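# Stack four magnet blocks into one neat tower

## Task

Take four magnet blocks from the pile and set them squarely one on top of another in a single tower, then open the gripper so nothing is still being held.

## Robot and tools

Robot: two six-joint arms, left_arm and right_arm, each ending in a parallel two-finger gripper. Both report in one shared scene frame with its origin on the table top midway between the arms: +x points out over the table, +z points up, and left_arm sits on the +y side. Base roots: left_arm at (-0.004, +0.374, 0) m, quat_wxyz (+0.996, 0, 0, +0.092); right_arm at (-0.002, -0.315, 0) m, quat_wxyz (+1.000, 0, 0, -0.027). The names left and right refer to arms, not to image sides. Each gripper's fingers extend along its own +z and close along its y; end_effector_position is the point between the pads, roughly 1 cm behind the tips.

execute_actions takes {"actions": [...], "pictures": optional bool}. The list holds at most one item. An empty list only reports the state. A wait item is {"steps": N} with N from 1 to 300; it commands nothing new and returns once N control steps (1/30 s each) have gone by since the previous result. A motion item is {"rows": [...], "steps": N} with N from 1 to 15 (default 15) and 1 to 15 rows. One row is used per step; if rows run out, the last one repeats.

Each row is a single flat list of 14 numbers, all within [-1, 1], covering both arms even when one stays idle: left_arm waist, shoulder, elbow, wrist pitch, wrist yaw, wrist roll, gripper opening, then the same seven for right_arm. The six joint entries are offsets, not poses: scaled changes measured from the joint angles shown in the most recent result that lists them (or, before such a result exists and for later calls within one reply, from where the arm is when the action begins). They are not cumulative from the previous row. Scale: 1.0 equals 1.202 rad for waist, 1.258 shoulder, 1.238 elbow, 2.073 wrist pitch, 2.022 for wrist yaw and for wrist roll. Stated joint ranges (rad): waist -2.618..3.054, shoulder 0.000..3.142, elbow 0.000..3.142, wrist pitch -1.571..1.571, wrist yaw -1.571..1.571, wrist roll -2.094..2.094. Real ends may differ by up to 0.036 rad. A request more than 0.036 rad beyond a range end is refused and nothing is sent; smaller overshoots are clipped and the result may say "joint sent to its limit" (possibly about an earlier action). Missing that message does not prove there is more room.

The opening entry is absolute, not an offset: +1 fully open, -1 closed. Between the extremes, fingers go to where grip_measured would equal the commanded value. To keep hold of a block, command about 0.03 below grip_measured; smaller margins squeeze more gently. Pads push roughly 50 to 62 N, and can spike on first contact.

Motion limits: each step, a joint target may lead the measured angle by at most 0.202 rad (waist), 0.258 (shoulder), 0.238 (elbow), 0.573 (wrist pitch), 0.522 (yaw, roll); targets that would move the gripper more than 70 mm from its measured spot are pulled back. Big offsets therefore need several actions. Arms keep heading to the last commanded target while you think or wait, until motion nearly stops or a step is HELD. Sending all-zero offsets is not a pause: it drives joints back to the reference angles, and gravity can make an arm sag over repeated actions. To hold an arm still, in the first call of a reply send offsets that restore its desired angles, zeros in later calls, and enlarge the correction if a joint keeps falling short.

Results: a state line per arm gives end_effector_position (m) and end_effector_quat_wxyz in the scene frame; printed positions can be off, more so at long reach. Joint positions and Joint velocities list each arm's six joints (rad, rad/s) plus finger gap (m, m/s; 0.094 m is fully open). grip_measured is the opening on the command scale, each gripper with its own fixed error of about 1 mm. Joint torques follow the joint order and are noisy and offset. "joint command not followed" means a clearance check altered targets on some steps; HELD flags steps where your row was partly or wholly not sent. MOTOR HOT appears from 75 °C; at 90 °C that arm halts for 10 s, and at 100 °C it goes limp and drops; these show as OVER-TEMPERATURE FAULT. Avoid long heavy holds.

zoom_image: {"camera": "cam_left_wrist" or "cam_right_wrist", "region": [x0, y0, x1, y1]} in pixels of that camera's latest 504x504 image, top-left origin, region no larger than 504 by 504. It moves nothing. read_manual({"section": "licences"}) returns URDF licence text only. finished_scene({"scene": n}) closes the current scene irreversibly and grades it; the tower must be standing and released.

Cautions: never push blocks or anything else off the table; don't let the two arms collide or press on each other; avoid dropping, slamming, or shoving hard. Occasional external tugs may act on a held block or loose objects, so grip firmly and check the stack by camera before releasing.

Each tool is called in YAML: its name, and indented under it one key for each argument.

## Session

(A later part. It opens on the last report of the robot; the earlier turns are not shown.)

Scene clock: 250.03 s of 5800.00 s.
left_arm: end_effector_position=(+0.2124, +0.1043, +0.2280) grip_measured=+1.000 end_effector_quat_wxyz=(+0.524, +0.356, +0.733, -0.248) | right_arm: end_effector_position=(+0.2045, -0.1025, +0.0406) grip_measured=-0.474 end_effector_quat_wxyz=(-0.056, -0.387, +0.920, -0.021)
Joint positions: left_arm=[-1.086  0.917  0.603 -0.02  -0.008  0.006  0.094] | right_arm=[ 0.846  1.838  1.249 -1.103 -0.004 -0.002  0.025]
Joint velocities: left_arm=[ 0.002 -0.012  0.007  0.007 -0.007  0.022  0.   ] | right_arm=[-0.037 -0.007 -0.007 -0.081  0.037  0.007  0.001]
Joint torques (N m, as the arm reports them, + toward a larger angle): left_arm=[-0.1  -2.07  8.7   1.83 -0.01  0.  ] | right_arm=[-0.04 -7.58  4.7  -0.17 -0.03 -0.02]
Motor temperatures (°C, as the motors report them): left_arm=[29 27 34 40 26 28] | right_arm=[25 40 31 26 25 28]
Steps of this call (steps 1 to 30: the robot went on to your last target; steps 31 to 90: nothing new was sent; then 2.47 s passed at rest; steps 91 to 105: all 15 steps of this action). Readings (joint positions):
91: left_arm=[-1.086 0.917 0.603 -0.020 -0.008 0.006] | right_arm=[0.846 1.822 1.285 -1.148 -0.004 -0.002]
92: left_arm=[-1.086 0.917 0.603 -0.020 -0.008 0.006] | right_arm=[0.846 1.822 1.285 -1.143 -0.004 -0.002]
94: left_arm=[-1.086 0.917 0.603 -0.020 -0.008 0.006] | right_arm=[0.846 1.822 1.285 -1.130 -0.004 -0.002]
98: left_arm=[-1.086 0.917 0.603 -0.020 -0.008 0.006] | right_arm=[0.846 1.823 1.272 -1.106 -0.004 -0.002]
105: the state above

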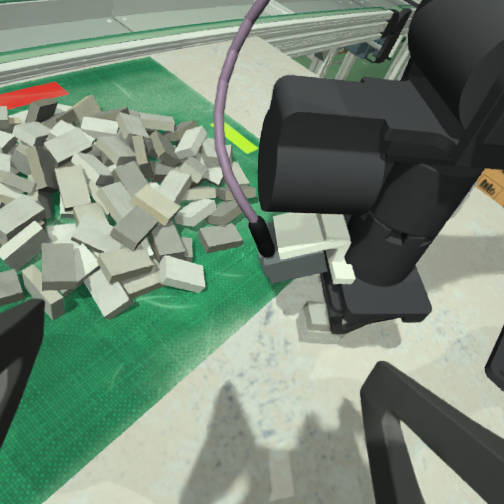

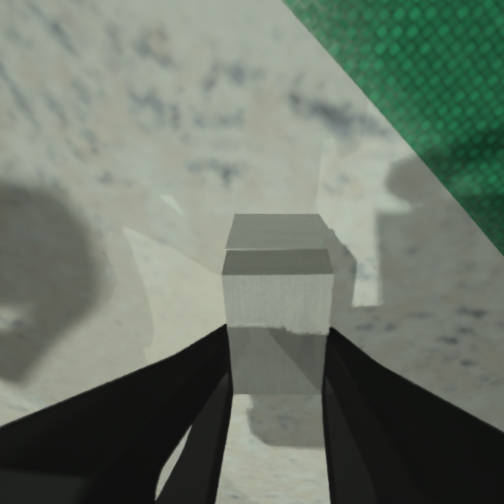

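execute_actions:
  actions:
    - {"rows":[[0,0,0,0,0,0,1,0,0,0,0,0,0,-0.47],[0,0,0,0,0,0,1,0,0,0,0,0,0,-0.45],[0,0,0,0,0,0,1,0,0,0,0,0,0,-0.40],[0,0,0,0,0,0,1,0,0,0,0,0,0,-0.3],[0,0,0,0,0,0,1,0,0,0,0,0,0,-0.15]],"steps":9}
  pictures: false

execute_actions:
  actions:
    - {"rows":[[0,0,0,0,0,0,1,0,-0.02,0.03,-0.015,0,0,-0.15],[0,0,0,0,0,0,1,0,-0.025,0.05,-0.025,0,0,-0.15],[0,0,0,0,0,0,1,0,-0.03,0.07,-0.035,0,0,-0.15],[0,0,0,0,0,0,1,0,-0.035,0.09,-0.045,0,0,-0.15],[0,0,0,0,0,0,1,0,-0.04,0.11,-0.055,0,0,-0.15],[0,0,0,0,0,0,1,0,-0.045,0.13,-0.065,0,0,-0.15],[0,0,0,0,0,0,1,0,-0.05,0.15,-0.075,0,0,-0.15],[0,0,0,0,0,0,1,0,-0.055,0.17,-0.082,0,0,-0.15],[0,0,0,0,0,0,1,0,-0.06,0.19,-0.082,0,0,-0.15]]}

Scene clock: 257.67 s of 5800.00 s.
left_arm: end_effector_position=(+0.2124, +0.1043, +0.2280) grip_measured=+1.000 end_effector_quat_wxyz=(+0.524, +0.356, +0.733, -0.248) | right_arm: end_effector_position=(+0.2045, -0.1025, +0.0406) grip_measured=-0.153 end_effector_quat_wxyz=(-0.056, -0.387, +0.920, -0.021)
Joint positions: left_arm=[-1.086  0.917  0.603 -0.02  -0.008  0.006  0.094] | right_arm=[ 0.846  1.838  1.249 -1.103 -0.004 -0.002  0.04 ]
Joint velocities: left_arm=[ 0.022 -0.012  0.007 -0.007  0.022 -0.037  0.   ] | right_arm=[-0.012  0.007 -0.002  0.037 -0.007  0.022 -0.001]
Joint torques (N m, as the arm reports them, + toward a larger angle): left_arm=[ 0.   -1.93  8.73  1.84  0.03 -0.01] | right_arm=[-0.06 -7.9   6.37 -0.38 -0.02 -0.01]
Motor temperatures (°C, as the motors report them): left_arm=[29 27 34 41 26 28] | right_arm=[25 39 31 26 25 28]
Steps of this call (steps 1 to 15: the robot went on to your last target; steps 16 to 90: nothing new was sent; then 4.33 s passed at rest; steps 91 to 99: all 9 steps of this action). Readings (joint positions):
91: left_arm=[-1.086 0.917 0.603 -0.020 -0.008 0.006] | right_arm=[0.846 1.838 1.249 -1.103 -0.004 -0.002]
92: left_arm=[-1.086 0.917 0.603 -0.020 -0.008 0.006] | right_arm=[0.846 1.838 1.249 -1.103 -0.004 -0.002]
94: left_arm=[-1.086 0.917 0.603 -0.020 -0.008 0.006] | right_arm=[0.846 1.838 1.249 -1.103 -0.004 -0.002]
98: left_arm=[-1.086 0.917 0.603 -0.020 -0.008 0.006] | right_arm=[0.846 1.838 1.249 -1.103 -0.004 -0.002]
99: the state above

Scene clock: 258.17 s of 5800.00 s.
left_arm: end_effector_position=(+0.2124, +0.1043, +0.2280) grip_measured=+1.000 end_effector_quat_wxyz=(+0.524, +0.356, +0.733, -0.248) | right_arm: end_effector_position=(+0.2287, -0.0780, +0.1140) grip_measured=-0.152 end_effector_quat_wxyz=(+0.015, -0.387, +0.922, +0.008)
Joint positions: left_arm=[-1.086  0.917  0.603 -0.02  -0.008  0.006  0.094] | right_arm=[ 0.846  1.766  1.464 -1.236 -0.004 -0.002  0.04 ]
Joint velocities: left_arm=[ 0.012  0.012 -0.002 -0.037  0.007 -0.037  0.   ] | right_arm=[-0.032  0.007 -0.022 -0.183 -0.051 -0.037  0.001]
Joint torques (N m, as the arm reports them, + toward a larger angle): left_arm=[-0.12 -1.91  8.67  1.82  0.    0.  ] | right_arm=[-0.02 -8.26  8.91 -0.27 -0.02 -0.02]
Motor temperatures (°C, as the motors report them): left_arm=[29 27 34 41 26 28] | right_arm=[25 39 31 26 25 28]
Steps of this call (steps 1 to 15: all 15 steps of this action). Readings (joint positions):
1: left_arm=[-1.086 0.917 0.603 -0.020 -0.008 0.006] | right_arm=[0.846 1.838 1.249 -1.104 -0.004 -0.002]
2: left_arm=[-1.086 0.917 0.603 -0.020 -0.008 0.006] | right_arm=[0.846 1.838 1.253 -1.112 -0.004 -0.002]
4: left_arm=[-1.086 0.917 0.603 -0.020 -0.008 0.006] | right_arm=[0.846 1.837 1.277 -1.139 -0.004 -0.002]
8: left_arm=[-1.086 0.917 0.603 -0.020 -0.008 0.006] | right_arm=[0.846 1.812 1.377 -1.197 -0.004 -0.002]
15: the state above

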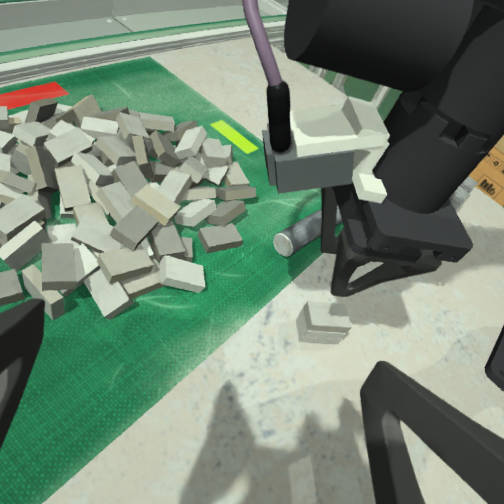

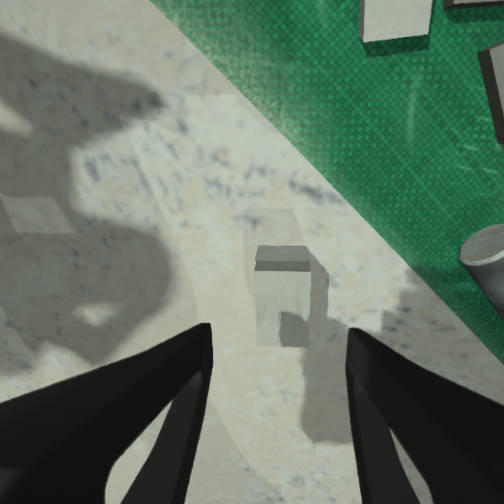

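execute_actions:
  actions:
    - {"rows":[[0,0,0,0,0,0,1,-0.01,0.005,0.04,-0.017,0,-0.04,-0.15],[0,0,0,0,0,0,1,-0.03,0.02,0.06,-0.017,0,-0.08,-0.15],[0,0,0,0,0,0,1,-0.055,0.04,0.085,-0.017,0,-0.12,-0.15],[0,0,0,0,0,0,1,-0.085,0.06,0.11,-0.017,0,-0.16,-0.15],[0,0,0,0,0,0,1,-0.115,0.085,0.14,-0.017,0,-0.2,-0.15],[0,0,0,0,0,0,1,-0.145,0.11,0.17,-0.017,0,-0.24,-0.15],[0,0,0,0,0,0,1,-0.175,0.135,0.2,-0.017,0,-0.28,-0.15],[0,0,0,0,0,0,1,-0.205,0.16,0.225,-0.017,0,-0.32,-0.15],[0,0,0,0,0,0,1,-0.235,0.185,0.25,-0.017,0,-0.36,-0.15],[0,0,0,0,0,0,1,-0.265,0.21,0.275,-0.017,0,-0.4,-0.15],[0,0,0,0,0,0,1,-0.29,0.23,0.295,-0.017,0,-0.428,-0.15],[0,0,0,0,0,0,1,-0.31,0.25,0.31,-0.017,0,-0.428,-0.15],[0,0,0,0,0,0,1,-0.325,0.268,0.32,-0.017,0,-0.428,-0.15],[0,0,0,0,0,0,1,-0.337,0.282,0.327,-0.017,0,-0.428,-0.15],[0,0,0,0,0,0,1,-0.344,0.293,0.327,-0.017,0,-0.428,-0.15]]}
  pictures: false

execute_actions:
  actions:
    - {"steps":15}

Scene clock: 265.70 s of 5800.00 s.
left_arm: end_effector_position=(+0.2124, +0.1043, +0.2280) grip_measured=+1.000 end_effector_quat_wxyz=(+0.524, +0.356, +0.733, -0.248) | right_arm: end_effector_position=(+0.3801, -0.1563, +0.0899) grip_measured=-0.152 end_effector_quat_wxyz=(+0.017, -0.537, +0.843, -0.003)
Joint positions: left_arm=[-1.086  0.917  0.603 -0.02  -0.008  0.006  0.094] | right_arm=[ 0.444  2.101  1.829 -1.263 -0.001 -0.744  0.04 ]
Joint velocities: left_arm=[-0.012 -0.007 -0.012  0.007 -0.037  0.095  0.   ] | right_arm=[-0.628  0.554  0.154 -0.022  0.11  -0.755 -0.   ]
Joint torques (N m, as the arm reports them, + toward a larger angle): left_arm=[-0.18 -1.99  8.6   1.86 -0.01 -0.01] | right_arm=[  2.18 -11.13   9.65  -0.24  -0.14  -0.08]
Motor temperatures (°C, as the motors report them): left_arm=[29 27 34 41 26 28] | right_arm=[25 39 31 26 25 28]
Steps of this call (steps 1 to 30: the robot went on to your last target; steps 31 to 90: nothing new was sent; then 4.03 s passed at rest; steps 91 to 105: all 15 steps of this action). Readings (joint positions):
91: left_arm=[-1.086 0.917 0.603 -0.020 -0.008 0.006] | right_arm=[0.846 1.766 1.464 -1.258 -0.004 -0.015]
92: left_arm=[-1.086 0.917 0.603 -0.020 -0.008 0.006] | right_arm=[0.844 1.769 1.471 -1.263 -0.005 -0.040]
94: left_arm=[-1.086 0.917 0.603 -0.020 -0.008 0.006] | right_arm=[0.820 1.795 1.514 -1.275 -0.009 -0.124]
98: left_arm=[-1.086 0.917 0.603 -0.020 -0.008 0.006] | right_arm=[0.691 1.902 1.661 -1.275 -0.013 -0.366]
105: the state above

Scene clock: 266.20 s of 5800.00 s.
left_arm: end_effector_position=(+0.2124, +0.1043, +0.2280) grip_measured=+1.000 end_effector_quat_wxyz=(+0.524, +0.356, +0.733, -0.248) | right_arm: end_effector_position=(+0.3825, -0.1643, +0.0732) grip_measured=-0.152 end_effector_quat_wxyz=(-0.004, -0.577, +0.816, -0.002)
Joint positions: left_arm=[-1.086  0.917  0.603 -0.02  -0.008  0.006  0.094] | right_arm=[ 0.427  2.146  1.832 -1.263  0.006 -0.858  0.04 ]
Joint velocities: left_arm=[ 0.007 -0.017 -0.007  0.022 -0.037 -0.037  0.   ] | right_arm=[ 0.007 -0.007  0.002 -0.051 -0.022  0.007  0.001]
Joint torques (N m, as the arm reports them, + toward a larger angle): left_arm=[ 0.04 -1.92  8.59  1.85 -0.01  0.  ] | right_arm=[  0.48 -11.98  10.31  -0.27  -0.11  -0.11]
Motor temperatures (°C, as the motors report them): left_arm=[29 27 34 41 26 28] | right_arm=[25 39 31 26 25 28]
Steps of this call (steps 1 to 15: the robot went on to your last target). Readings (joint positions):
1: left_arm=[-1.086 0.917 0.603 -0.020 -0.008 0.006] | right_arm=[0.426 2.118 1.832 -1.263 0.002 -0.767]
2: left_arm=[-1.086 0.917 0.603 -0.020 -0.008 0.006] | right_arm=[0.415 2.130 1.832 -1.263 0.005 -0.786]
4: left_arm=[-1.086 0.917 0.603 -0.020 -0.008 0.006] | right_arm=[0.410 2.144 1.832 -1.263 0.008 -0.813]
8: left_arm=[-1.086 0.917 0.603 -0.020 -0.008 0.006] | right_arm=[0.422 2.146 1.832 -1.263 0.007 -0.842]
15: the state above

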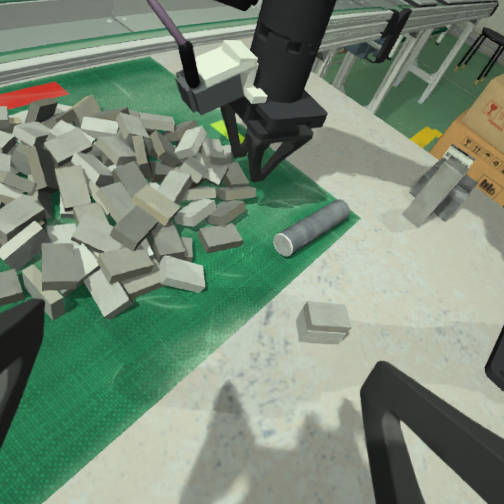

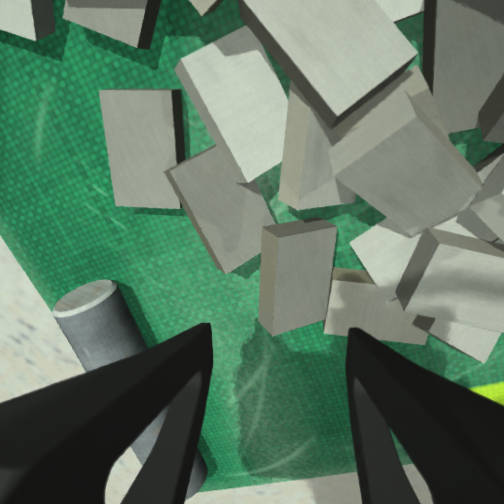

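execute_actions:
  actions:
    - {"rows":[[0,0,0,0,0,0,1,0.005,0,0.04,-0.027,0,0.025,-0.15],[0,0,0,0,0,0,1,0.015,0,0.06,-0.027,0,0.05,-0.15],[0,0,0,0,0,0,1,0.035,0,0.08,-0.027,0,0.075,-0.15],[0,0,0,0,0,0,1,0.055,0,0.1,-0.027,0,0.1,-0.15],[0,0,0,0,0,0,1,0.08,0,0.115,-0.027,0,0.125,-0.15],[0,0,0,0,0,0,1,0.105,0,0.128,-0.027,0,0.15,-0.15],[0,0,0,0,0,0,1,0.13,0,0.128,-0.027,0,0.175,-0.15],[0,0,0,0,0,0,1,0.155,0.005,0.128,-0.027,0,0.2,-0.15],[0,0,0,0,0,0,1,0.18,0.012,0.128,-0.027,0,0.225,-0.15],[0,0,0,0,0,0,1,0.2,0.02,0.128,-0.027,0,0.25,-0.15],[0,0,0,0,0,0,1,0.22,0.028,0.128,-0.027,0,0.25,-0.15],[0,0,0,0,0,0,1,0.238,0.036,0.128,-0.027,0,0.25,-0.15],[0,0,0,0,0,0,1,0.252,0.043,0.128,-0.027,0,0.25,-0.15],[0,0,0,0,0,0,1,0.262,0.049,0.128,-0.027,0,0.25,-0.15],[0,0,0,0,0,0,1,0.267,0.053,0.128,-0.027,0,0.25,-0.15]]}
  pictures: false

execute_actions:
  actions:
    - {"steps":12}

Scene clock: 278.03 s of 5800.00 s.
left_arm: end_effector_position=(+0.2124, +0.1043, +0.2280) grip_measured=+1.000 end_effector_quat_wxyz=(+0.524, +0.356, +0.733, -0.248) | right_arm: end_effector_position=(+0.3340, -0.0362, +0.0916) grip_measured=-0.152 end_effector_quat_wxyz=(+0.026, -0.528, +0.849, -0.000)
Joint positions: left_arm=[-1.086  0.917  0.603 -0.02  -0.008  0.006  0.094] | right_arm=[ 0.746  2.185  1.966 -1.3    0.008 -0.419  0.04 ]
Joint velocities: left_arm=[-0.007  0.002 -0.002  0.066  0.007 -0.037  0.   ] | right_arm=[ 0.574  0.31   0.012 -0.037 -0.183  0.447 -0.001]
Joint torques (N m, as the arm reports them, + toward a larger angle): left_arm=[-0.04 -1.91  8.74  1.85 -0.02  0.02] | right_arm=[ -2.74 -10.96   9.27  -0.28   0.08   0.07]
Motor temperatures (°C, as the motors report them): left_arm=[29 27 35 41 26 28] | right_arm=[25 42 33 26 25 28]
Steps of this call (steps 1 to 15: the robot went on to your last target; steps 16 to 90: nothing new was sent; then 8.33 s passed at rest; steps 91 to 105: all 15 steps of this action). Readings (joint positions):
91: left_arm=[-1.086 0.917 0.603 -0.020 -0.008 0.006] | right_arm=[0.427 2.146 1.834 -1.268 0.006 -0.853]
92: left_arm=[-1.086 0.917 0.603 -0.020 -0.008 0.006] | right_arm=[0.427 2.147 1.841 -1.278 0.007 -0.837]
94: left_arm=[-1.086 0.917 0.603 -0.020 -0.008 0.006] | right_arm=[0.437 2.150 1.872 -1.295 0.011 -0.785]
98: left_arm=[-1.086 0.917 0.603 -0.020 -0.008 0.006] | right_arm=[0.521 2.151 1.952 -1.300 0.019 -0.633]
105: the state above

Scene clock: 278.43 s of 5800.00 s.
left_arm: end_effector_position=(+0.2124, +0.1043, +0.2280) grip_measured=+1.000 end_effector_quat_wxyz=(+0.524, +0.356, +0.733, -0.248) | right_arm: end_effector_position=(+0.3303, -0.0352, +0.0773) grip_measured=-0.152 end_effector_quat_wxyz=(+0.007, -0.506, +0.863, -0.001)
Joint positions: left_arm=[-1.086  0.917  0.603 -0.02  -0.008  0.006  0.094] | right_arm=[ 0.752  2.219  1.966 -1.304  0.004 -0.362  0.04 ]
Joint velocities: left_arm=[-0.012  0.002 -0.002 -0.051  0.007 -0.007  0.   ] | right_arm=[-0.012 -0.017 -0.007 -0.022  0.051  0.007 -0.001]
Joint torques (N m, as the arm reports them, + toward a larger angle): left_arm=[-0.16 -1.98  8.66  1.83 -0.03  0.02] | right_arm=[ -0.4  -12.22   9.08  -0.31   0.     0.06]
Motor temperatures (°C, as the motors report them): left_arm=[29 27 35 41 26 28] | right_arm=[25 42 33 26 25 28]
Steps of this call (steps 1 to 12: the robot went on to your last target). Readings (joint positions):
1: left_arm=[-1.086 0.917 0.603 -0.020 -0.008 0.006] | right_arm=[0.763 2.195 1.966 -1.300 0.005 -0.407]
2: left_arm=[-1.086 0.917 0.603 -0.020 -0.008 0.006] | right_arm=[0.772 2.205 1.966 -1.300 0.003 -0.398]
4: left_arm=[-1.086 0.917 0.603 -0.020 -0.008 0.006] | right_arm=[0.775 2.217 1.966 -1.302 0.001 -0.384]
8: left_arm=[-1.086 0.917 0.603 -0.020 -0.008 0.006] | right_arm=[0.759 2.219 1.966 -1.303 0.002 -0.369]
12: the state above

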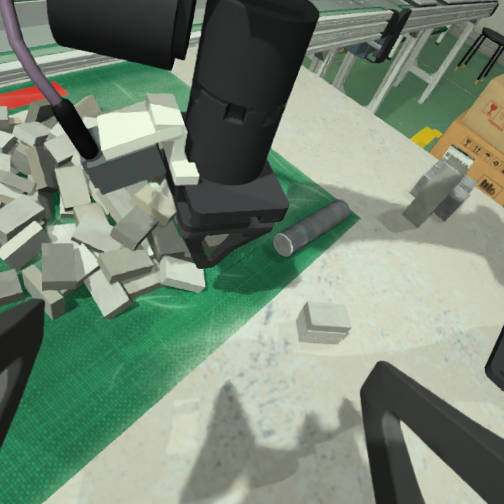

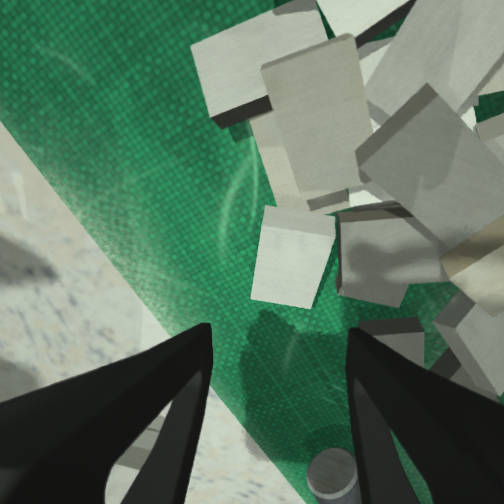

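execute_actions:
  actions:
    - {"rows":[[0,0,0,0,0,0,1,-0.013,-0.03,-0.01,0.02,0,0.02,-0.2],[0,0,0,0,0,0,1,-0.013,-0.05,-0.04,0.045,0,0.04,-0.2],[0,0,0,0,0,0,1,-0.013,-0.07,-0.075,0.07,0,0.06,-0.2],[0,0,0,0,0,0,1,-0.013,-0.09,-0.11,0.095,0,0.089,-0.2],[0,0,0,0,0,0,1,-0.013,-0.11,-0.145,0.12,0,0.089,-0.2],[0,0,0,0,0,0,1,-0.013,-0.13,-0.18,0.145,0,0.089,-0.2],[0,0,0,0,0,0,1,-0.013,-0.15,-0.215,0.17,0,0.089,-0.2],[0,0,0,0,0,0,1,-0.013,-0.17,-0.25,0.195,0,0.089,-0.2],[0,0,0,0,0,0,1,-0.013,-0.19,-0.285,0.22,0,0.089,-0.2],[0,0,0,0,0,0,1,-0.013,-0.205,-0.32,0.245,0,0.089,-0.2],[0,0,0,0,0,0,1,-0.013,-0.22,-0.355,0.27,0,0.089,-0.2],[0,0,0,0,0,0,1,-0.013,-0.232,-0.39,0.286,0,0.089,-0.2],[0,0,0,0,0,0,1,-0.013,-0.24,-0.425,0.286,0,0.089,-0.2],[0,0,0,0,0,0,1,-0.013,-0.247,-0.455,0.286,0,0.089,-0.2],[0,0,0,0,0,0,1,-0.013,-0.247,-0.48,0.286,0,0.089,-0.2]]}
  pictures: false

execute_actions:
  actions:
    - {"steps":15}

Scene clock: 288.93 s of 5800.00 s.
left_arm: end_effector_position=(+0.2124, +0.1043, +0.2280) grip_measured=+1.000 end_effector_quat_wxyz=(+0.524, +0.356, +0.733, -0.248) | right_arm: end_effector_position=(+0.3277, -0.0409, +0.0721) grip_measured=-0.198 end_effector_quat_wxyz=(+0.142, -0.425, +0.893, +0.034)
Joint positions: left_arm=[-1.086  0.917  0.603 -0.02  -0.008  0.006  0.094] | right_arm=[ 0.746  1.925  1.459 -0.812  0.004 -0.197  0.038]
Joint velocities: left_arm=[ 0.007 -0.022 -0.002  0.051 -0.007 -0.037  0.   ] | right_arm=[-0.017 -0.252 -1.018  0.535 -0.022  0.066 -0.   ]
Joint torques (N m, as the arm reports them, + toward a larger angle): left_arm=[-0.07 -2.05  8.55  1.81 -0.02  0.03] | right_arm=[-0.79 -9.76  5.36  0.33 -0.03  0.07]
Motor temperatures (°C, as the motors report them): left_arm=[29 27 35 41 26 28] | right_arm=[25 43 33 26 25 28]
Steps of this call (steps 1 to 30: the robot went on to your last target; steps 31 to 90: nothing new was sent; then 7.00 s passed at rest; steps 91 to 105: all 15 steps of this action). Readings (joint positions):
91: left_arm=[-1.086 0.917 0.603 -0.020 -0.008 0.006] | right_arm=[0.752 2.218 1.966 -1.302 0.004 -0.353]
92: left_arm=[-1.086 0.917 0.603 -0.020 -0.008 0.006] | right_arm=[0.751 2.212 1.957 -1.288 0.004 -0.341]
94: left_arm=[-1.086 0.917 0.603 -0.020 -0.008 0.006] | right_arm=[0.750 2.176 1.904 -1.233 0.004 -0.299]
98: left_arm=[-1.086 0.917 0.603 -0.020 -0.008 0.006] | right_arm=[0.746 2.067 1.744 -1.089 0.004 -0.233]
105: the state above

Scene clock: 289.43 s of 5800.00 s.
left_arm: end_effector_position=(+0.2124, +0.1043, +0.2280) grip_measured=+1.000 end_effector_quat_wxyz=(+0.524, +0.356, +0.733, -0.248) | right_arm: end_effector_position=(+0.3230, -0.0448, +0.0534) grip_measured=-0.198 end_effector_quat_wxyz=(+0.142, -0.421, +0.895, +0.034)
Joint positions: left_arm=[-1.086  0.917  0.603 -0.02  -0.008  0.006  0.094] | right_arm=[ 0.746  1.921  1.377 -0.734  0.004 -0.188  0.038]
Joint velocities: left_arm=[ 0.007  0.002 -0.002 -0.007 -0.022 -0.051  0.   ] | right_arm=[ 0.012 -0.012  0.002  0.022 -0.007  0.066 -0.   ]
Joint torques (N m, as the arm reports them, + toward a larger angle): left_arm=[-0.13 -1.96  8.67  1.84 -0.02  0.02] | right_arm=[ -0.75 -10.61   6.79   0.47  -0.01   0.01]
Motor temperatures (°C, as the motors report them): left_arm=[29 27 35 41 26 28] | right_arm=[25 43 33 26 25 28]
Steps of this call (steps 1 to 15: the robot went on to your last target). Readings (joint positions):
1: left_arm=[-1.086 0.917 0.603 -0.020 -0.008 0.006] | right_arm=[0.746 1.920 1.430 -0.797 0.004 -0.196]
2: left_arm=[-1.086 0.917 0.603 -0.020 -0.008 0.006] | right_arm=[0.746 1.920 1.408 -0.788 0.004 -0.194]
4: left_arm=[-1.086 0.917 0.603 -0.020 -0.008 0.006] | right_arm=[0.746 1.921 1.381 -0.777 0.004 -0.192]
8: left_arm=[-1.086 0.917 0.603 -0.020 -0.008 0.006] | right_arm=[0.746 1.921 1.377 -0.753 0.004 -0.190]
15: the state above

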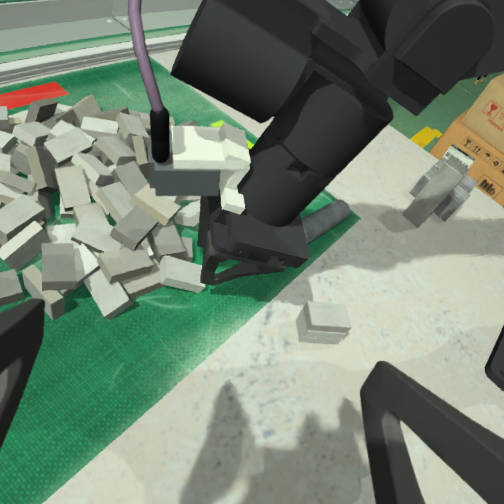

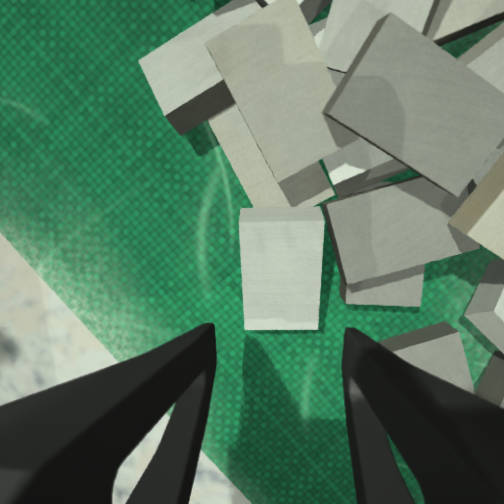

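execute_actions:
  actions:
    - {"rows":[[0,0,0,0,0,0,1,0,0,0,0.015,0,0,-0.28],[0,0,0,0,0,0,1,0,0.007,0,0.022,0,0,-0.28],[0,0,0,0,0,0,1,0,0.014,0,0.028,0,0,-0.28],[0,0,0,0,0,0,1,0,0.021,0,0.034,0,0,-0.28],[0,0,0,0,0,0,1,0,0.028,0,0.04,0,0,-0.28],[0,0,0,0,0,0,1,0,0.035,0,0.043,0,0,-0.28],[0,0,0,0,0,0,1,0,0.042,0,0.043,0,0,-0.28],[0,0,0,0,0,0,1,0,0.048,0,0.043,0,0,-0.28],[0,0,0,0,0,0,1,0,0.053,0,0.043,0,0,-0.28],[0,0,0,0,0,0,1,0,0.057,0,0.043,0,0,-0.28]]}

Scene clock: 295.60 s of 5800.00 s.
left_arm: end_effector_position=(+0.2124, +0.1043, +0.2280) grip_measured=+1.000 end_effector_quat_wxyz=(+0.524, +0.356, +0.733, -0.248) | right_arm: end_effector_position=(+0.3308, -0.0378, +0.0399) grip_measured=-0.278 end_effector_quat_wxyz=(+0.149, -0.421, +0.894, +0.036)
Joint positions: left_arm=[-1.086  0.917  0.603 -0.02  -0.008  0.006  0.094] | right_arm=[ 0.747  1.964  1.377 -0.677  0.005 -0.188  0.034]
Joint velocities: left_arm=[-0.007  0.002 -0.002 -0.022  0.007 -0.037  0.   ] | right_arm=[ 0.002 -0.002  0.012  0.022 -0.022 -0.022 -0.   ]
Joint torques (N m, as the arm reports them, + toward a larger angle): left_arm=[-0.04 -1.98  8.73  1.83  0.01 -0.02] | right_arm=[-0.12 -7.45  7.28  0.63 -0.03 -0.03]
Motor temperatures (°C, as the motors report them): left_arm=[29 27 35 42 26 28] | right_arm=[25 43 32 27 25 28]
Steps of this call (steps 1 to 15: the robot went on to your last target; steps 16 to 90: nothing new was sent; then 2.67 s passed at rest; steps 91 to 105: all 15 steps of this action). Readings (joint positions):
91: left_arm=[-1.086 0.917 0.603 -0.020 -0.008 0.006] | right_arm=[0.746 1.921 1.377 -0.729 0.004 -0.188]
92: left_arm=[-1.086 0.917 0.603 -0.020 -0.008 0.006] | right_arm=[0.746 1.921 1.377 -0.727 0.004 -0.188]
94: left_arm=[-1.086 0.917 0.603 -0.020 -0.008 0.006] | right_arm=[0.746 1.925 1.377 -0.714 0.004 -0.188]
98: left_arm=[-1.086 0.917 0.603 -0.020 -0.008 0.006] | right_arm=[0.746 1.953 1.377 -0.681 0.004 -0.188]
105: the state above

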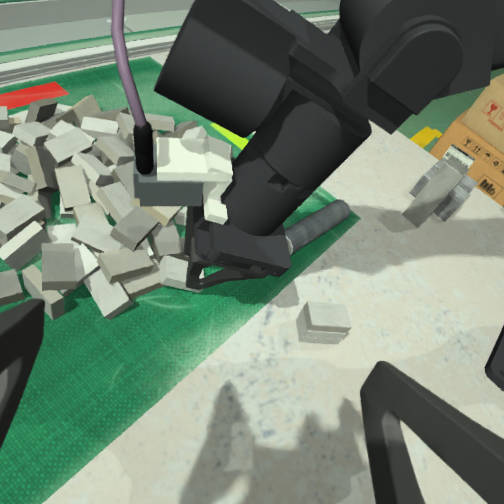

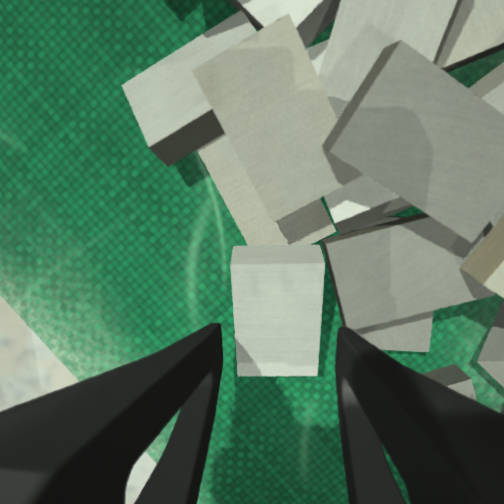

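execute_actions:
  actions:
    - {"rows":[[0,0,0,0,0,0,1,0,-0.02,0,0,0,0,-0.28],[0,0,0,0,0,0,1,0,-0.028,0,0,0,0,-0.28],[0,0,0,0,0,0,1,0,-0.028,0,0,0,0,-0.28],[0,0,0,0,0,0,1,0,-0.028,0,-0.01,0,0,-0.32],[0,0,0,0,0,0,1,0,-0.028,0,-0.022,0,0,-0.36]]}

Scene clock: 298.20 s of 5800.00 s.
left_arm: end_effector_position=(+0.2124, +0.1043, +0.2280) grip_measured=+1.000 end_effector_quat_wxyz=(+0.524, +0.356, +0.733, -0.248) | right_arm: end_effector_position=(+0.3264, -0.0415, +0.0436) grip_measured=-0.358 end_effector_quat_wxyz=(+0.142, -0.422, +0.895, +0.034)
Joint positions: left_arm=[-1.086  0.917  0.603 -0.02  -0.008  0.006  0.094] | right_arm=[ 0.747  1.95   1.377 -0.705  0.005 -0.188  0.03 ]
Joint velocities: left_arm=[-0.002  0.002 -0.007  0.022  0.022 -0.007  0.   ] | right_arm=[-0.017  0.002 -0.007 -0.022 -0.022  0.007  0.   ]
Joint torques (N m, as the arm reports them, + toward a larger angle): left_arm=[-0.05 -1.97  8.68  1.85  0.    0.  ] | right_arm=[ -0.1  -11.45   7.24   0.17  -0.02  -0.01]
Motor temperatures (°C, as the motors report them): left_arm=[29 27 35 42 26 28] | right_arm=[25 42 32 27 25 28]
Steps of this call (steps 1 to 15: the robot went on to your last target; steps 16 to 63: nothing new was sent; steps 64 to 78: all 15 steps of this action). Readings (joint positions):
64: left_arm=[-1.086 0.917 0.603 -0.020 -0.008 0.006] | right_arm=[0.747 1.961 1.377 -0.677 0.005 -0.188]
65: left_arm=[-1.086 0.917 0.603 -0.020 -0.008 0.006] | right_arm=[0.747 1.958 1.377 -0.677 0.005 -0.188]
67: left_arm=[-1.086 0.917 0.603 -0.020 -0.008 0.006] | right_arm=[0.747 1.954 1.377 -0.677 0.005 -0.188]
71: left_arm=[-1.086 0.917 0.603 -0.020 -0.008 0.006] | right_arm=[0.747 1.950 1.377 -0.693 0.005 -0.188]
78: the state above

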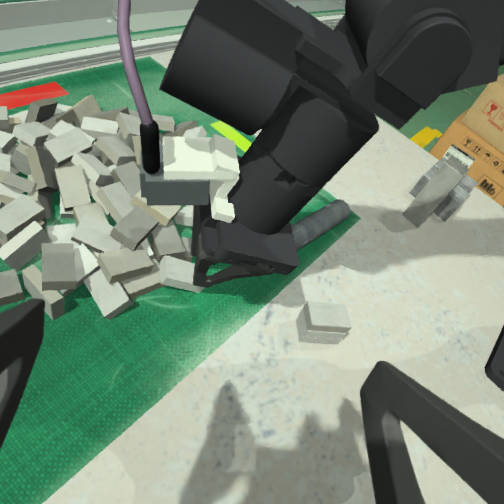

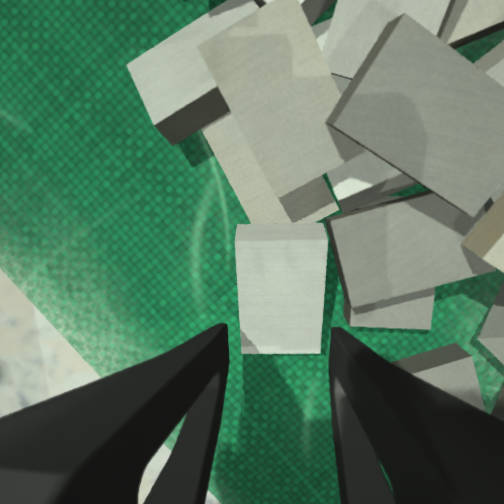

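execute_actions:
  actions:
    - {"rows":[[0,0,0,0,0,0,1,0,0,-0.005,0.012,0,0,-0.36],[0,0,0,0,0,0,1,0,0.004,-0.01,0.016,0,0,-0.36],[0,0,0,0,0,0,1,0,0.008,-0.013,0.02,0,0,-0.36],[0,0,0,0,0,0,1,0,0.012,-0.016,0.024,0,0,-0.36],[0,0,0,0,0,0,1,0,0.016,-0.019,0.027,0,0,-0.36],[0,0,0,0,0,0,1,0,0.02,-0.022,0.03,0,0,-0.36],[0,0,0,0,0,0,1,0,0.024,-0.025,0.03,0,0,-0.36],[0,0,0,0,0,0,1,0,0.028,-0.028,0.03,0,0,-0.36]]}

Scene clock: 303.10 s of 5800.00 s.
left_arm: end_effector_position=(+0.2124, +0.1043, +0.2280) grip_measured=+1.000 end_effector_quat_wxyz=(+0.524, +0.356, +0.733, -0.248) | right_arm: end_effector_position=(+0.3275, -0.0405, +0.0283) grip_measured=-0.358 end_effector_quat_wxyz=(+0.138, -0.422, +0.895, +0.033)
Joint positions: left_arm=[-1.086  0.917  0.603 -0.02  -0.008  0.006  0.094] | right_arm=[ 0.747  1.981  1.36  -0.664  0.005 -0.188  0.03 ]
Joint velocities: left_arm=[-0.002 -0.002 -0.017  0.037  0.037 -0.051  0.   ] | right_arm=[ 0.002  0.012 -0.012  0.037  0.095  0.037 -0.   ]
Joint torques (N m, as the arm reports them, + toward a larger angle): left_arm=[-0.1  -1.93  8.68  1.83  0.01  0.02] | right_arm=[-0.01 -9.55  5.88  0.48 -0.01 -0.01]
Motor temperatures (°C, as the motors report them): left_arm=[29 27 35 42 26 28] | right_arm=[25 43 32 27 25 28]
Steps of this call (steps 1 to 15: the robot went on to your last target; steps 16 to 90: nothing new was sent; then 1.40 s passed at rest; steps 91 to 105: all 15 steps of this action). Readings (joint positions):
91: left_arm=[-1.086 0.917 0.603 -0.020 -0.008 0.006] | right_arm=[0.747 1.950 1.377 -0.707 0.005 -0.188]
92: left_arm=[-1.086 0.917 0.603 -0.020 -0.008 0.006] | right_arm=[0.747 1.950 1.377 -0.705 0.005 -0.188]
94: left_arm=[-1.086 0.917 0.603 -0.020 -0.008 0.006] | right_arm=[0.747 1.950 1.377 -0.697 0.005 -0.188]
98: left_arm=[-1.086 0.917 0.603 -0.020 -0.008 0.006] | right_arm=[0.747 1.963 1.377 -0.674 0.005 -0.188]
105: the state above

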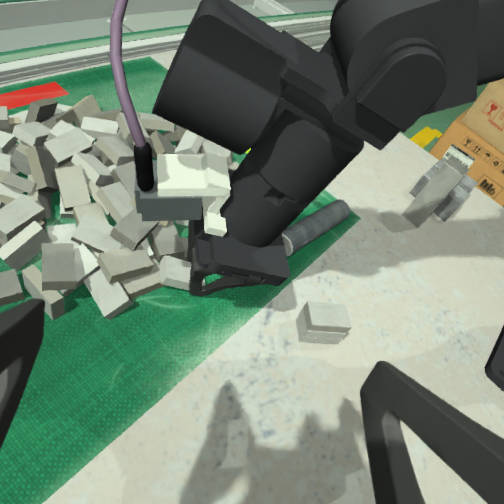

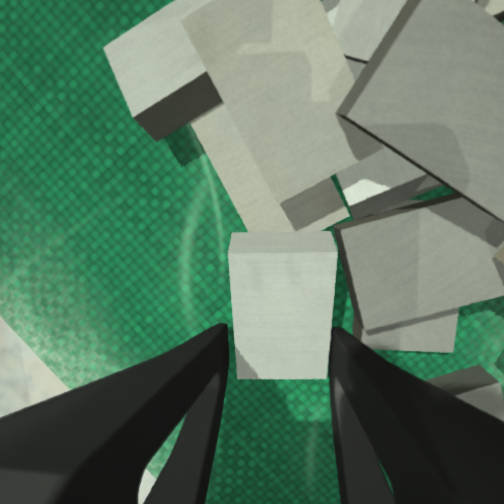

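execute_actions:
  actions:
    - {"rows":[[0,0,0,0,0,0,1,0,0,0,0,0,0,-0.4],[0,0,0,0,0,0,1,0,0,0,0,0,0,-0.44],[0,0,0,0,0,0,1,0,0,0,0,0,0,-0.47],[0,0,0,0,0,0,1,0,0,0,0,0,0,-0.5],[0,0,0,0,0,0,1,0,0,0,0,0,0,-0.53]],"steps":9}
  pictures: false

execute_actions:
  actions:
    - {"rows":[[0,0,0,0,0,0,1,0,-0.02,0.02,-0.015,0,0,-0.53],[0,0,0,0,0,0,1,0,-0.033,0.025,-0.03,0,0,-0.53],[0,0,0,0,0,0,1,0,-0.046,0.03,-0.045,0,0,-0.53],[0,0,0,0,0,0,1,0,-0.06,0.035,-0.06,0,0,-0.53],[0,0,0,0,0,0,1,0,-0.075,0.04,-0.075,0,0,-0.53],[0,0,0,0,0,0,1,0,-0.09,0.045,-0.09,0,0,-0.53],[0,0,0,0,0,0,1,0,-0.105,0.05,-0.105,0,0,-0.53],[0,0,0,0,0,0,1,0,-0.12,0.055,-0.12,0,0,-0.53],[0,0,0,0,0,0,1,0,-0.135,0.06,-0.135,0,0,-0.53],[0,0,0,0,0,0,1,0,-0.15,0.065,-0.15,0,0,-0.53],[0,0,0,0,0,0,1,0,-0.165,0.07,-0.165,0,0,-0.53],[0,0,0,0,0,0,1,0,-0.18,0.07,-0.18,0,0,-0.53],[0,0,0,0,0,0,1,0,-0.19,0.07,-0.19,0,0,-0.53],[0,0,0,0,0,0,1,0,-0.2,0.07,-0.2,0,0,-0.53]]}

zoom_image:
  camera: "cam_right_wrist"
  region: [180,220,380,420]

Scene clock: 309.13 s of 5800.00 s.
left_arm: end_effector_position=(+0.2124, +0.1043, +0.2280) grip_measured=+1.000 end_effector_quat_wxyz=(+0.524, +0.356, +0.733, -0.248) | right_arm: end_effector_position=(+0.3280, -0.0403, +0.0285) grip_measured=-0.479 end_effector_quat_wxyz=(+0.139, -0.422, +0.895, +0.033)
Joint positions: left_arm=[-1.086  0.917  0.603 -0.02  -0.008  0.006  0.094] | right_arm=[ 0.747  1.981  1.36  -0.662  0.005 -0.188  0.024]
Joint velocities: left_arm=[ 0.007  0.007 -0.007  0.037 -0.037  0.007  0.   ] | right_arm=[ 0.012 -0.017  0.022 -0.022  0.037 -0.037  0.   ]
Joint torques (N m, as the arm reports them, + toward a larger angle): left_arm=[-0.22 -2.06  8.69  1.86  0.   -0.02] | right_arm=[ 0.04 -9.81  7.13  0.25 -0.02 -0.01]
Motor temperatures (°C, as the motors report them): left_arm=[29 27 35 42 26 28] | right_arm=[25 42 32 27 25 28]
Steps of this call (steps 1 to 15: the robot went on to your last target; steps 16 to 90: nothing new was sent; then 2.73 s passed at rest; steps 91 to 99: all 9 steps of this action). Readings (joint positions):
91: left_arm=[-1.086 0.917 0.603 -0.020 -0.008 0.006] | right_arm=[0.747 1.981 1.360 -0.662 0.005 -0.188]
92: left_arm=[-1.086 0.917 0.603 -0.020 -0.008 0.006] | right_arm=[0.747 1.981 1.360 -0.662 0.005 -0.188]
94: left_arm=[-1.086 0.917 0.603 -0.020 -0.008 0.006] | right_arm=[0.747 1.981 1.360 -0.662 0.005 -0.188]
98: left_arm=[-1.086 0.917 0.603 -0.020 -0.008 0.006] | right_arm=[0.747 1.981 1.360 -0.662 0.005 -0.188]
99: the state above

Scene clock: 309.63 s of 5800.00 s.
left_arm: end_effector_position=(+0.2124, +0.1043, +0.2280) grip_measured=+1.000 end_effector_quat_wxyz=(+0.524, +0.356, +0.733, -0.248) | right_arm: end_effector_position=(+0.2911, -0.0710, +0.1124) grip_measured=-0.479 end_effector_quat_wxyz=(+0.123, -0.423, +0.897, +0.029)
Joint positions: left_arm=[-1.086  0.917  0.603 -0.02  -0.008  0.006  0.094] | right_arm=[ 0.747  1.755  1.415 -0.976  0.005 -0.188  0.024]
Joint velocities: left_arm=[-0.012 -0.002  0.002  0.095 -0.007  0.022  0.   ] | right_arm=[-0.012 -0.437  0.085 -0.637 -0.081 -0.022  0.   ]
Joint torques (N m, as the arm reports them, + toward a larger angle): left_arm=[-0.13 -1.99  8.79  1.85  0.02 -0.01] | right_arm=[-0.04 -8.06  9.68  0.11 -0.01 -0.01]
Motor temperatures (°C, as the motors report them): left_arm=[29 27 35 42 26 28] | right_arm=[25 42 32 27 25 28]
Steps of this call (steps 1 to 15: all 15 steps of this action). Readings (joint positions):
1: left_arm=[-1.086 0.917 0.603 -0.020 -0.008 0.006] | right_arm=[0.747 1.981 1.360 -0.663 0.005 -0.188]
2: left_arm=[-1.086 0.917 0.603 -0.020 -0.008 0.006] | right_arm=[0.747 1.980 1.360 -0.669 0.005 -0.188]
4: left_arm=[-1.086 0.917 0.603 -0.020 -0.008 0.006] | right_arm=[0.747 1.967 1.360 -0.699 0.005 -0.188]
8: left_arm=[-1.086 0.917 0.603 -0.020 -0.008 0.006] | right_arm=[0.747 1.901 1.367 -0.799 0.005 -0.188]
15: the state above

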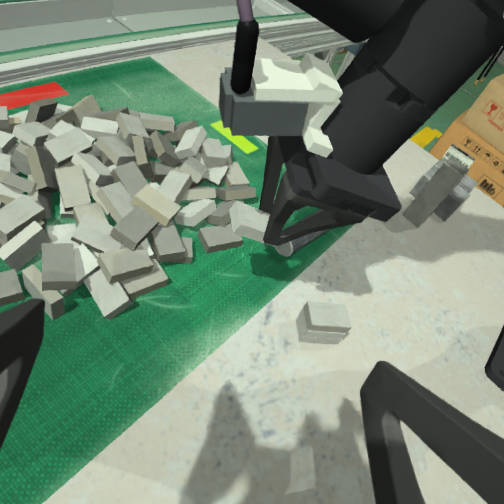

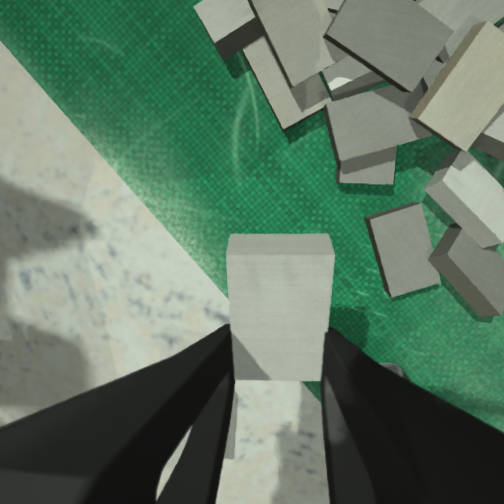

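Region (180, 220, 380, 420) of cam_right_wrist's 504x504 image, scaled by 2.520, with more detail than that image has.

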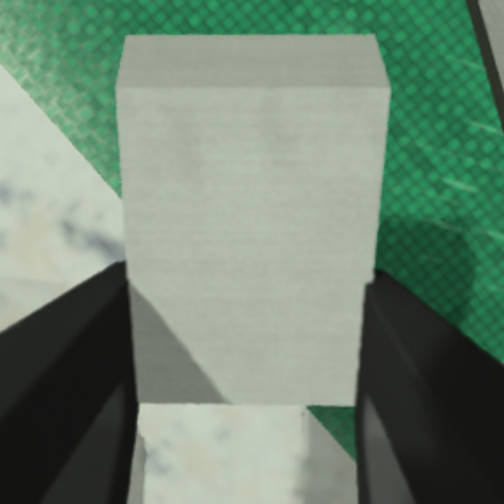

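execute_actions:
  actions:
    - {"rows":[[0,0,0,0,0,0,1,0.01,-0.01,0,-0.055,-0.006,0.02,-0.53],[0,0,0,0,0,0,1,0.02,-0.01,0,-0.07,-0.006,0.04,-0.53],[0,0,0,0,0,0,1,0.03,-0.01,-0.01,-0.085,-0.006,0.06,-0.53],[0,0,0,0,0,0,1,0.04,-0.01,-0.02,-0.1,-0.006,0.08,-0.53],[0,0,0,0,0,0,1,0.05,-0.01,-0.03,-0.11,-0.006,0.097,-0.53],[0,0,0,0,0,0,1,0.06,-0.005,-0.04,-0.11,-0.006,0.097,-0.53],[0,0,0,0,0,0,1,0.068,-0.005,-0.05,-0.11,-0.006,0.097,-0.53],[0,0,0,0,0,0,1,0.075,0,-0.06,-0.11,-0.006,0.097,-0.53],[0,0,0,0,0,0,1,0.08,0,-0.07,-0.11,-0.006,0.097,-0.53],[0,0,0,0,0,0,1,0.082,0,-0.08,-0.11,-0.006,0.097,-0.53],[0,0,0,0,0,0,1,0.082,0,-0.09,-0.11,-0.006,0.097,-0.53],[0,0,0,0,0,0,1,0.082,0,-0.1,-0.11,-0.006,0.097,-0.53],[0,0,0,0,0,0,1,0.082,0,-0.11,-0.11,-0.006,0.097,-0.53]]}
  pictures: false

execute_actions:
  actions:
    - {"steps":10}

zoom_image:
  camera: "cam_right_wrist"
  region: [200,150,360,270]

Scene clock: 318.67 s of 5800.00 s.
left_arm: end_effector_position=(+0.2124, +0.1043, +0.2280) grip_measured=+1.000 end_effector_quat_wxyz=(+0.524, +0.356, +0.733, -0.248) | right_arm: end_effector_position=(+0.2040, -0.1035, +0.0753) grip_measured=-0.479 end_effector_quat_wxyz=(-0.036, -0.389, +0.920, -0.012)
Joint positions: left_arm=[-1.086  0.917  0.603 -0.02  -0.008  0.006  0.094] | right_arm=[ 0.844  1.755  1.295 -1.186 -0.006 -0.01   0.024]
Joint velocities: left_arm=[-0.012 -0.002  0.007  0.066 -0.022  0.037  0.   ] | right_arm=[ 0.002  0.046 -0.178 -0.154 -0.051  0.051 -0.   ]
Joint torques (N m, as the arm reports them, + toward a larger angle): left_arm=[-0.06 -1.96  8.76  1.81  0.01  0.02] | right_arm=[ 0.31 -7.5   6.31 -0.3  -0.01  0.08]
Motor temperatures (°C, as the motors report them): left_arm=[29 27 35 42 26 28] | right_arm=[25 41 33 27 25 28]
Steps of this call (steps 1 to 30: the robot went on to your last target; steps 31 to 90: nothing new was sent; then 5.53 s passed at rest; steps 91 to 105: all 15 steps of this action). Readings (joint positions):
91: left_arm=[-1.086 0.917 0.603 -0.020 -0.008 0.006] | right_arm=[0.747 1.735 1.419 -1.067 0.005 -0.183]
92: left_arm=[-1.086 0.917 0.603 -0.020 -0.008 0.006] | right_arm=[0.748 1.735 1.419 -1.072 0.004 -0.170]
94: left_arm=[-1.086 0.917 0.603 -0.020 -0.008 0.006] | right_arm=[0.759 1.735 1.419 -1.096 0.004 -0.129]
98: left_arm=[-1.086 0.917 0.603 -0.020 -0.008 0.006] | right_arm=[0.808 1.737 1.385 -1.146 0.002 -0.052]
105: the state above

Scene clock: 319.00 s of 5800.00 s.
left_arm: end_effector_position=(+0.2124, +0.1043, +0.2280) grip_measured=+1.000 end_effector_quat_wxyz=(+0.524, +0.356, +0.733, -0.248) | right_arm: end_effector_position=(+0.2014, -0.1061, +0.0737) grip_measured=-0.479 end_effector_quat_wxyz=(-0.043, -0.384, +0.922, -0.015)
Joint positions: left_arm=[-1.086  0.917  0.603 -0.02  -0.008  0.006  0.094] | right_arm=[ 0.844  1.757  1.289 -1.193 -0.006  0.001  0.024]
Joint velocities: left_arm=[-0.007  0.002 -0.007  0.022 -0.007  0.051  0.   ] | right_arm=[-0.027 -0.007  0.002  0.022 -0.066  0.081 -0.   ]
Joint torques (N m, as the arm reports them, + toward a larger angle): left_arm=[ 0.01 -2.06  8.78  1.85 -0.03 -0.01] | right_arm=[ 0.29 -7.58  6.01 -0.43  0.01  0.1 ]
Motor temperatures (°C, as the motors report them): left_arm=[29 27 35 42 26 28] | right_arm=[25 41 33 27 25 28]
Steps of this call (steps 1 to 10: the robot went on to your last target). Readings (joint positions):
1: left_arm=[-1.086 0.917 0.603 -0.020 -0.008 0.006] | right_arm=[0.844 1.756 1.290 -1.190 -0.006 -0.007]
2: left_arm=[-1.086 0.917 0.603 -0.020 -0.008 0.006] | right_arm=[0.844 1.757 1.289 -1.192 -0.006 -0.005]
4: left_arm=[-1.086 0.917 0.603 -0.020 -0.008 0.006] | right_arm=[0.844 1.757 1.289 -1.193 -0.006 -0.003]
8: left_arm=[-1.086 0.917 0.603 -0.020 -0.008 0.006] | right_arm=[0.844 1.757 1.289 -1.193 -0.006 -0.000]
10: the state above

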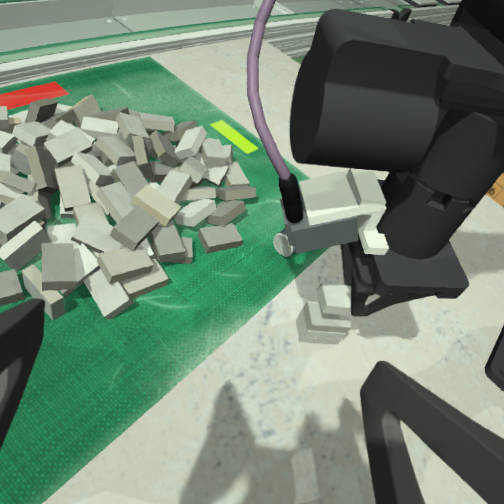

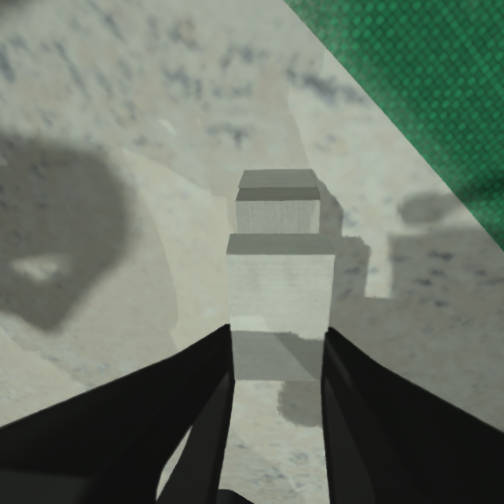

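Region (200, 150, 360, 270) of cam_right_wrist's 504x504 image, scaled by 3.150, with more detail than that image has; it fills the top 378 rows of this view, and the rest is white.

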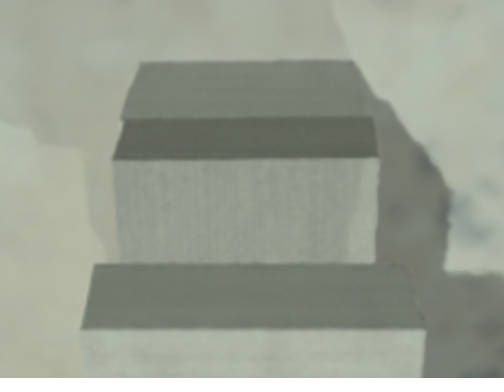

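execute_actions:
  actions:
    - {"rows":[[0,0,0,0,0,0,1,0.009,0,0,0.02,0,0,-0.53],[0,0,0,0,0,0,1,0.009,0,-0.01,0.028,0,0,-0.53],[0,0,0,0,0,0,1,0.009,0.004,-0.016,0.034,0,0,-0.53],[0,0,0,0,0,0,1,0.009,0.007,-0.022,0.04,0,0,-0.53],[0,0,0,0,0,0,1,0.009,0.009,-0.028,0.0415,0,0,-0.53],[0,0,0,0,0,0,1,0.009,0.011,-0.033,0.0415,0,0,-0.53],[0,0,0,0,0,0,1,0.009,0.013,-0.038,0.0415,0,0,-0.53],[0,0,0,0,0,0,1,0.009,0.015,-0.042,0.0415,0,0,-0.53],[0,0,0,0,0,0,1,0.009,0.016,-0.046,0.0415,0,0,-0.53]]}
  pictures: false

execute_actions:
  actions:
    - {"steps":6}

zoom_image:
  camera: "cam_right_wrist"
  region: [200,150,360,270]

Scene clock: 325.30 s of 5800.00 s.
left_arm: end_effector_position=(+0.2124, +0.1043, +0.2280) grip_measured=+1.000 end_effector_quat_wxyz=(+0.524, +0.356, +0.733, -0.248) | right_arm: end_effector_position=(+0.2023, -0.1052, +0.0578) grip_measured=-0.479 end_effector_quat_wxyz=(-0.042, -0.384, +0.922, -0.014)
Joint positions: left_arm=[-1.086  0.917  0.603 -0.02  -0.008  0.006  0.094] | right_arm=[ 0.844  1.775  1.246 -1.13  -0.006  0.002  0.024]
Joint velocities: left_arm=[-0.012 -0.007 -0.007  0.007  0.022  0.022  0.   ] | right_arm=[ 0.012 -0.012 -0.022  0.007 -0.007 -0.022 -0.   ]
Joint torques (N m, as the arm reports them, + toward a larger angle): left_arm=[ 0.02 -1.96  8.57  1.82 -0.03  0.  ] | right_arm=[ 0.84 -7.33  5.36 -0.13 -0.02 -0.02]
Motor temperatures (°C, as the motors report them): left_arm=[29 27 35 42 26 28] | right_arm=[25 41 32 27 25 28]
Steps of this call (steps 1 to 30: the robot went on to your last target; steps 31 to 90: nothing new was sent; then 2.80 s passed at rest; steps 91 to 105: all 15 steps of this action). Readings (joint positions):
91: left_arm=[-1.086 0.917 0.603 -0.020 -0.008 0.006] | right_arm=[0.844 1.757 1.289 -1.191 -0.006 0.002]
92: left_arm=[-1.086 0.917 0.603 -0.020 -0.008 0.006] | right_arm=[0.844 1.757 1.289 -1.186 -0.006 0.002]
94: left_arm=[-1.086 0.917 0.603 -0.020 -0.008 0.006] | right_arm=[0.844 1.757 1.289 -1.169 -0.006 0.002]
98: left_arm=[-1.086 0.917 0.603 -0.020 -0.008 0.006] | right_arm=[0.844 1.759 1.271 -1.137 -0.006 0.002]
105: the state above

Scene clock: 325.50 s of 5800.00 s.
left_arm: end_effector_position=(+0.2124, +0.1043, +0.2280) grip_measured=+1.000 end_effector_quat_wxyz=(+0.524, +0.356, +0.733, -0.248) | right_arm: end_effector_position=(+0.2031, -0.1044, +0.0577) grip_measured=-0.479 end_effector_quat_wxyz=(-0.040, -0.384, +0.922, -0.014)
Joint positions: left_arm=[-1.086  0.917  0.603 -0.02  -0.008  0.006  0.094] | right_arm=[ 0.844  1.775  1.246 -1.126 -0.006  0.002  0.024]
Joint velocities: left_arm=[-0.002  0.002  0.007  0.11  -0.037 -0.037  0.   ] | right_arm=[ 0.007 -0.017 -0.017  0.022 -0.007 -0.081 -0.   ]
Joint torques (N m, as the arm reports them, + toward a larger angle): left_arm=[ 0.   -2.05  8.73  1.83 -0.01 -0.03] | right_arm=[ 0.85 -7.41  5.45 -0.21 -0.01 -0.03]
Motor temperatures (°C, as the motors report them): left_arm=[29 27 35 42 26 28] | right_arm=[25 41 32 27 25 28]
Steps of this call (steps 1 to 6: the robot went on to your last target). Readings (joint positions):
1: left_arm=[-1.086 0.917 0.603 -0.020 -0.008 0.006] | right_arm=[0.844 1.775 1.246 -1.130 -0.006 0.002]
2: left_arm=[-1.086 0.917 0.603 -0.020 -0.008 0.006] | right_arm=[0.844 1.775 1.246 -1.128 -0.006 0.002]
4: left_arm=[-1.086 0.917 0.603 -0.020 -0.008 0.006] | right_arm=[0.844 1.775 1.246 -1.127 -0.006 0.002]
6: the state above

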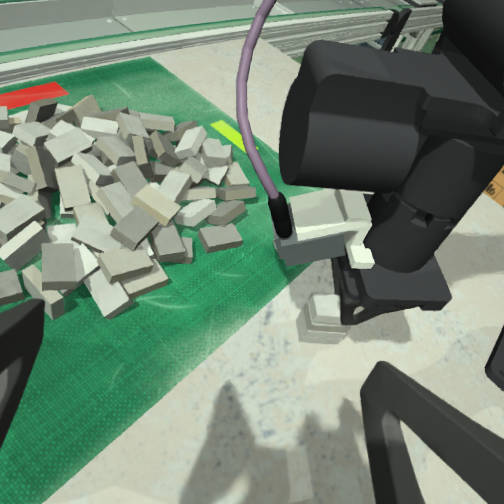

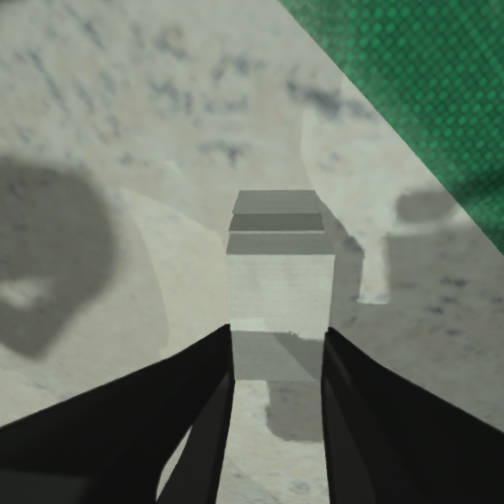

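Region (200, 150, 360, 270) of cam_right_wrist's 504x504 image, scaled by 3.150, with more detail than that image has; it fills the top 378 rows of this view, and the rest is white.

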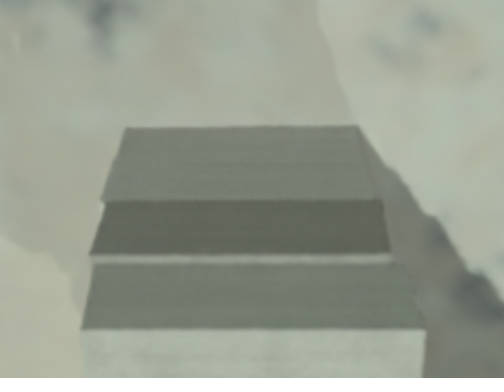

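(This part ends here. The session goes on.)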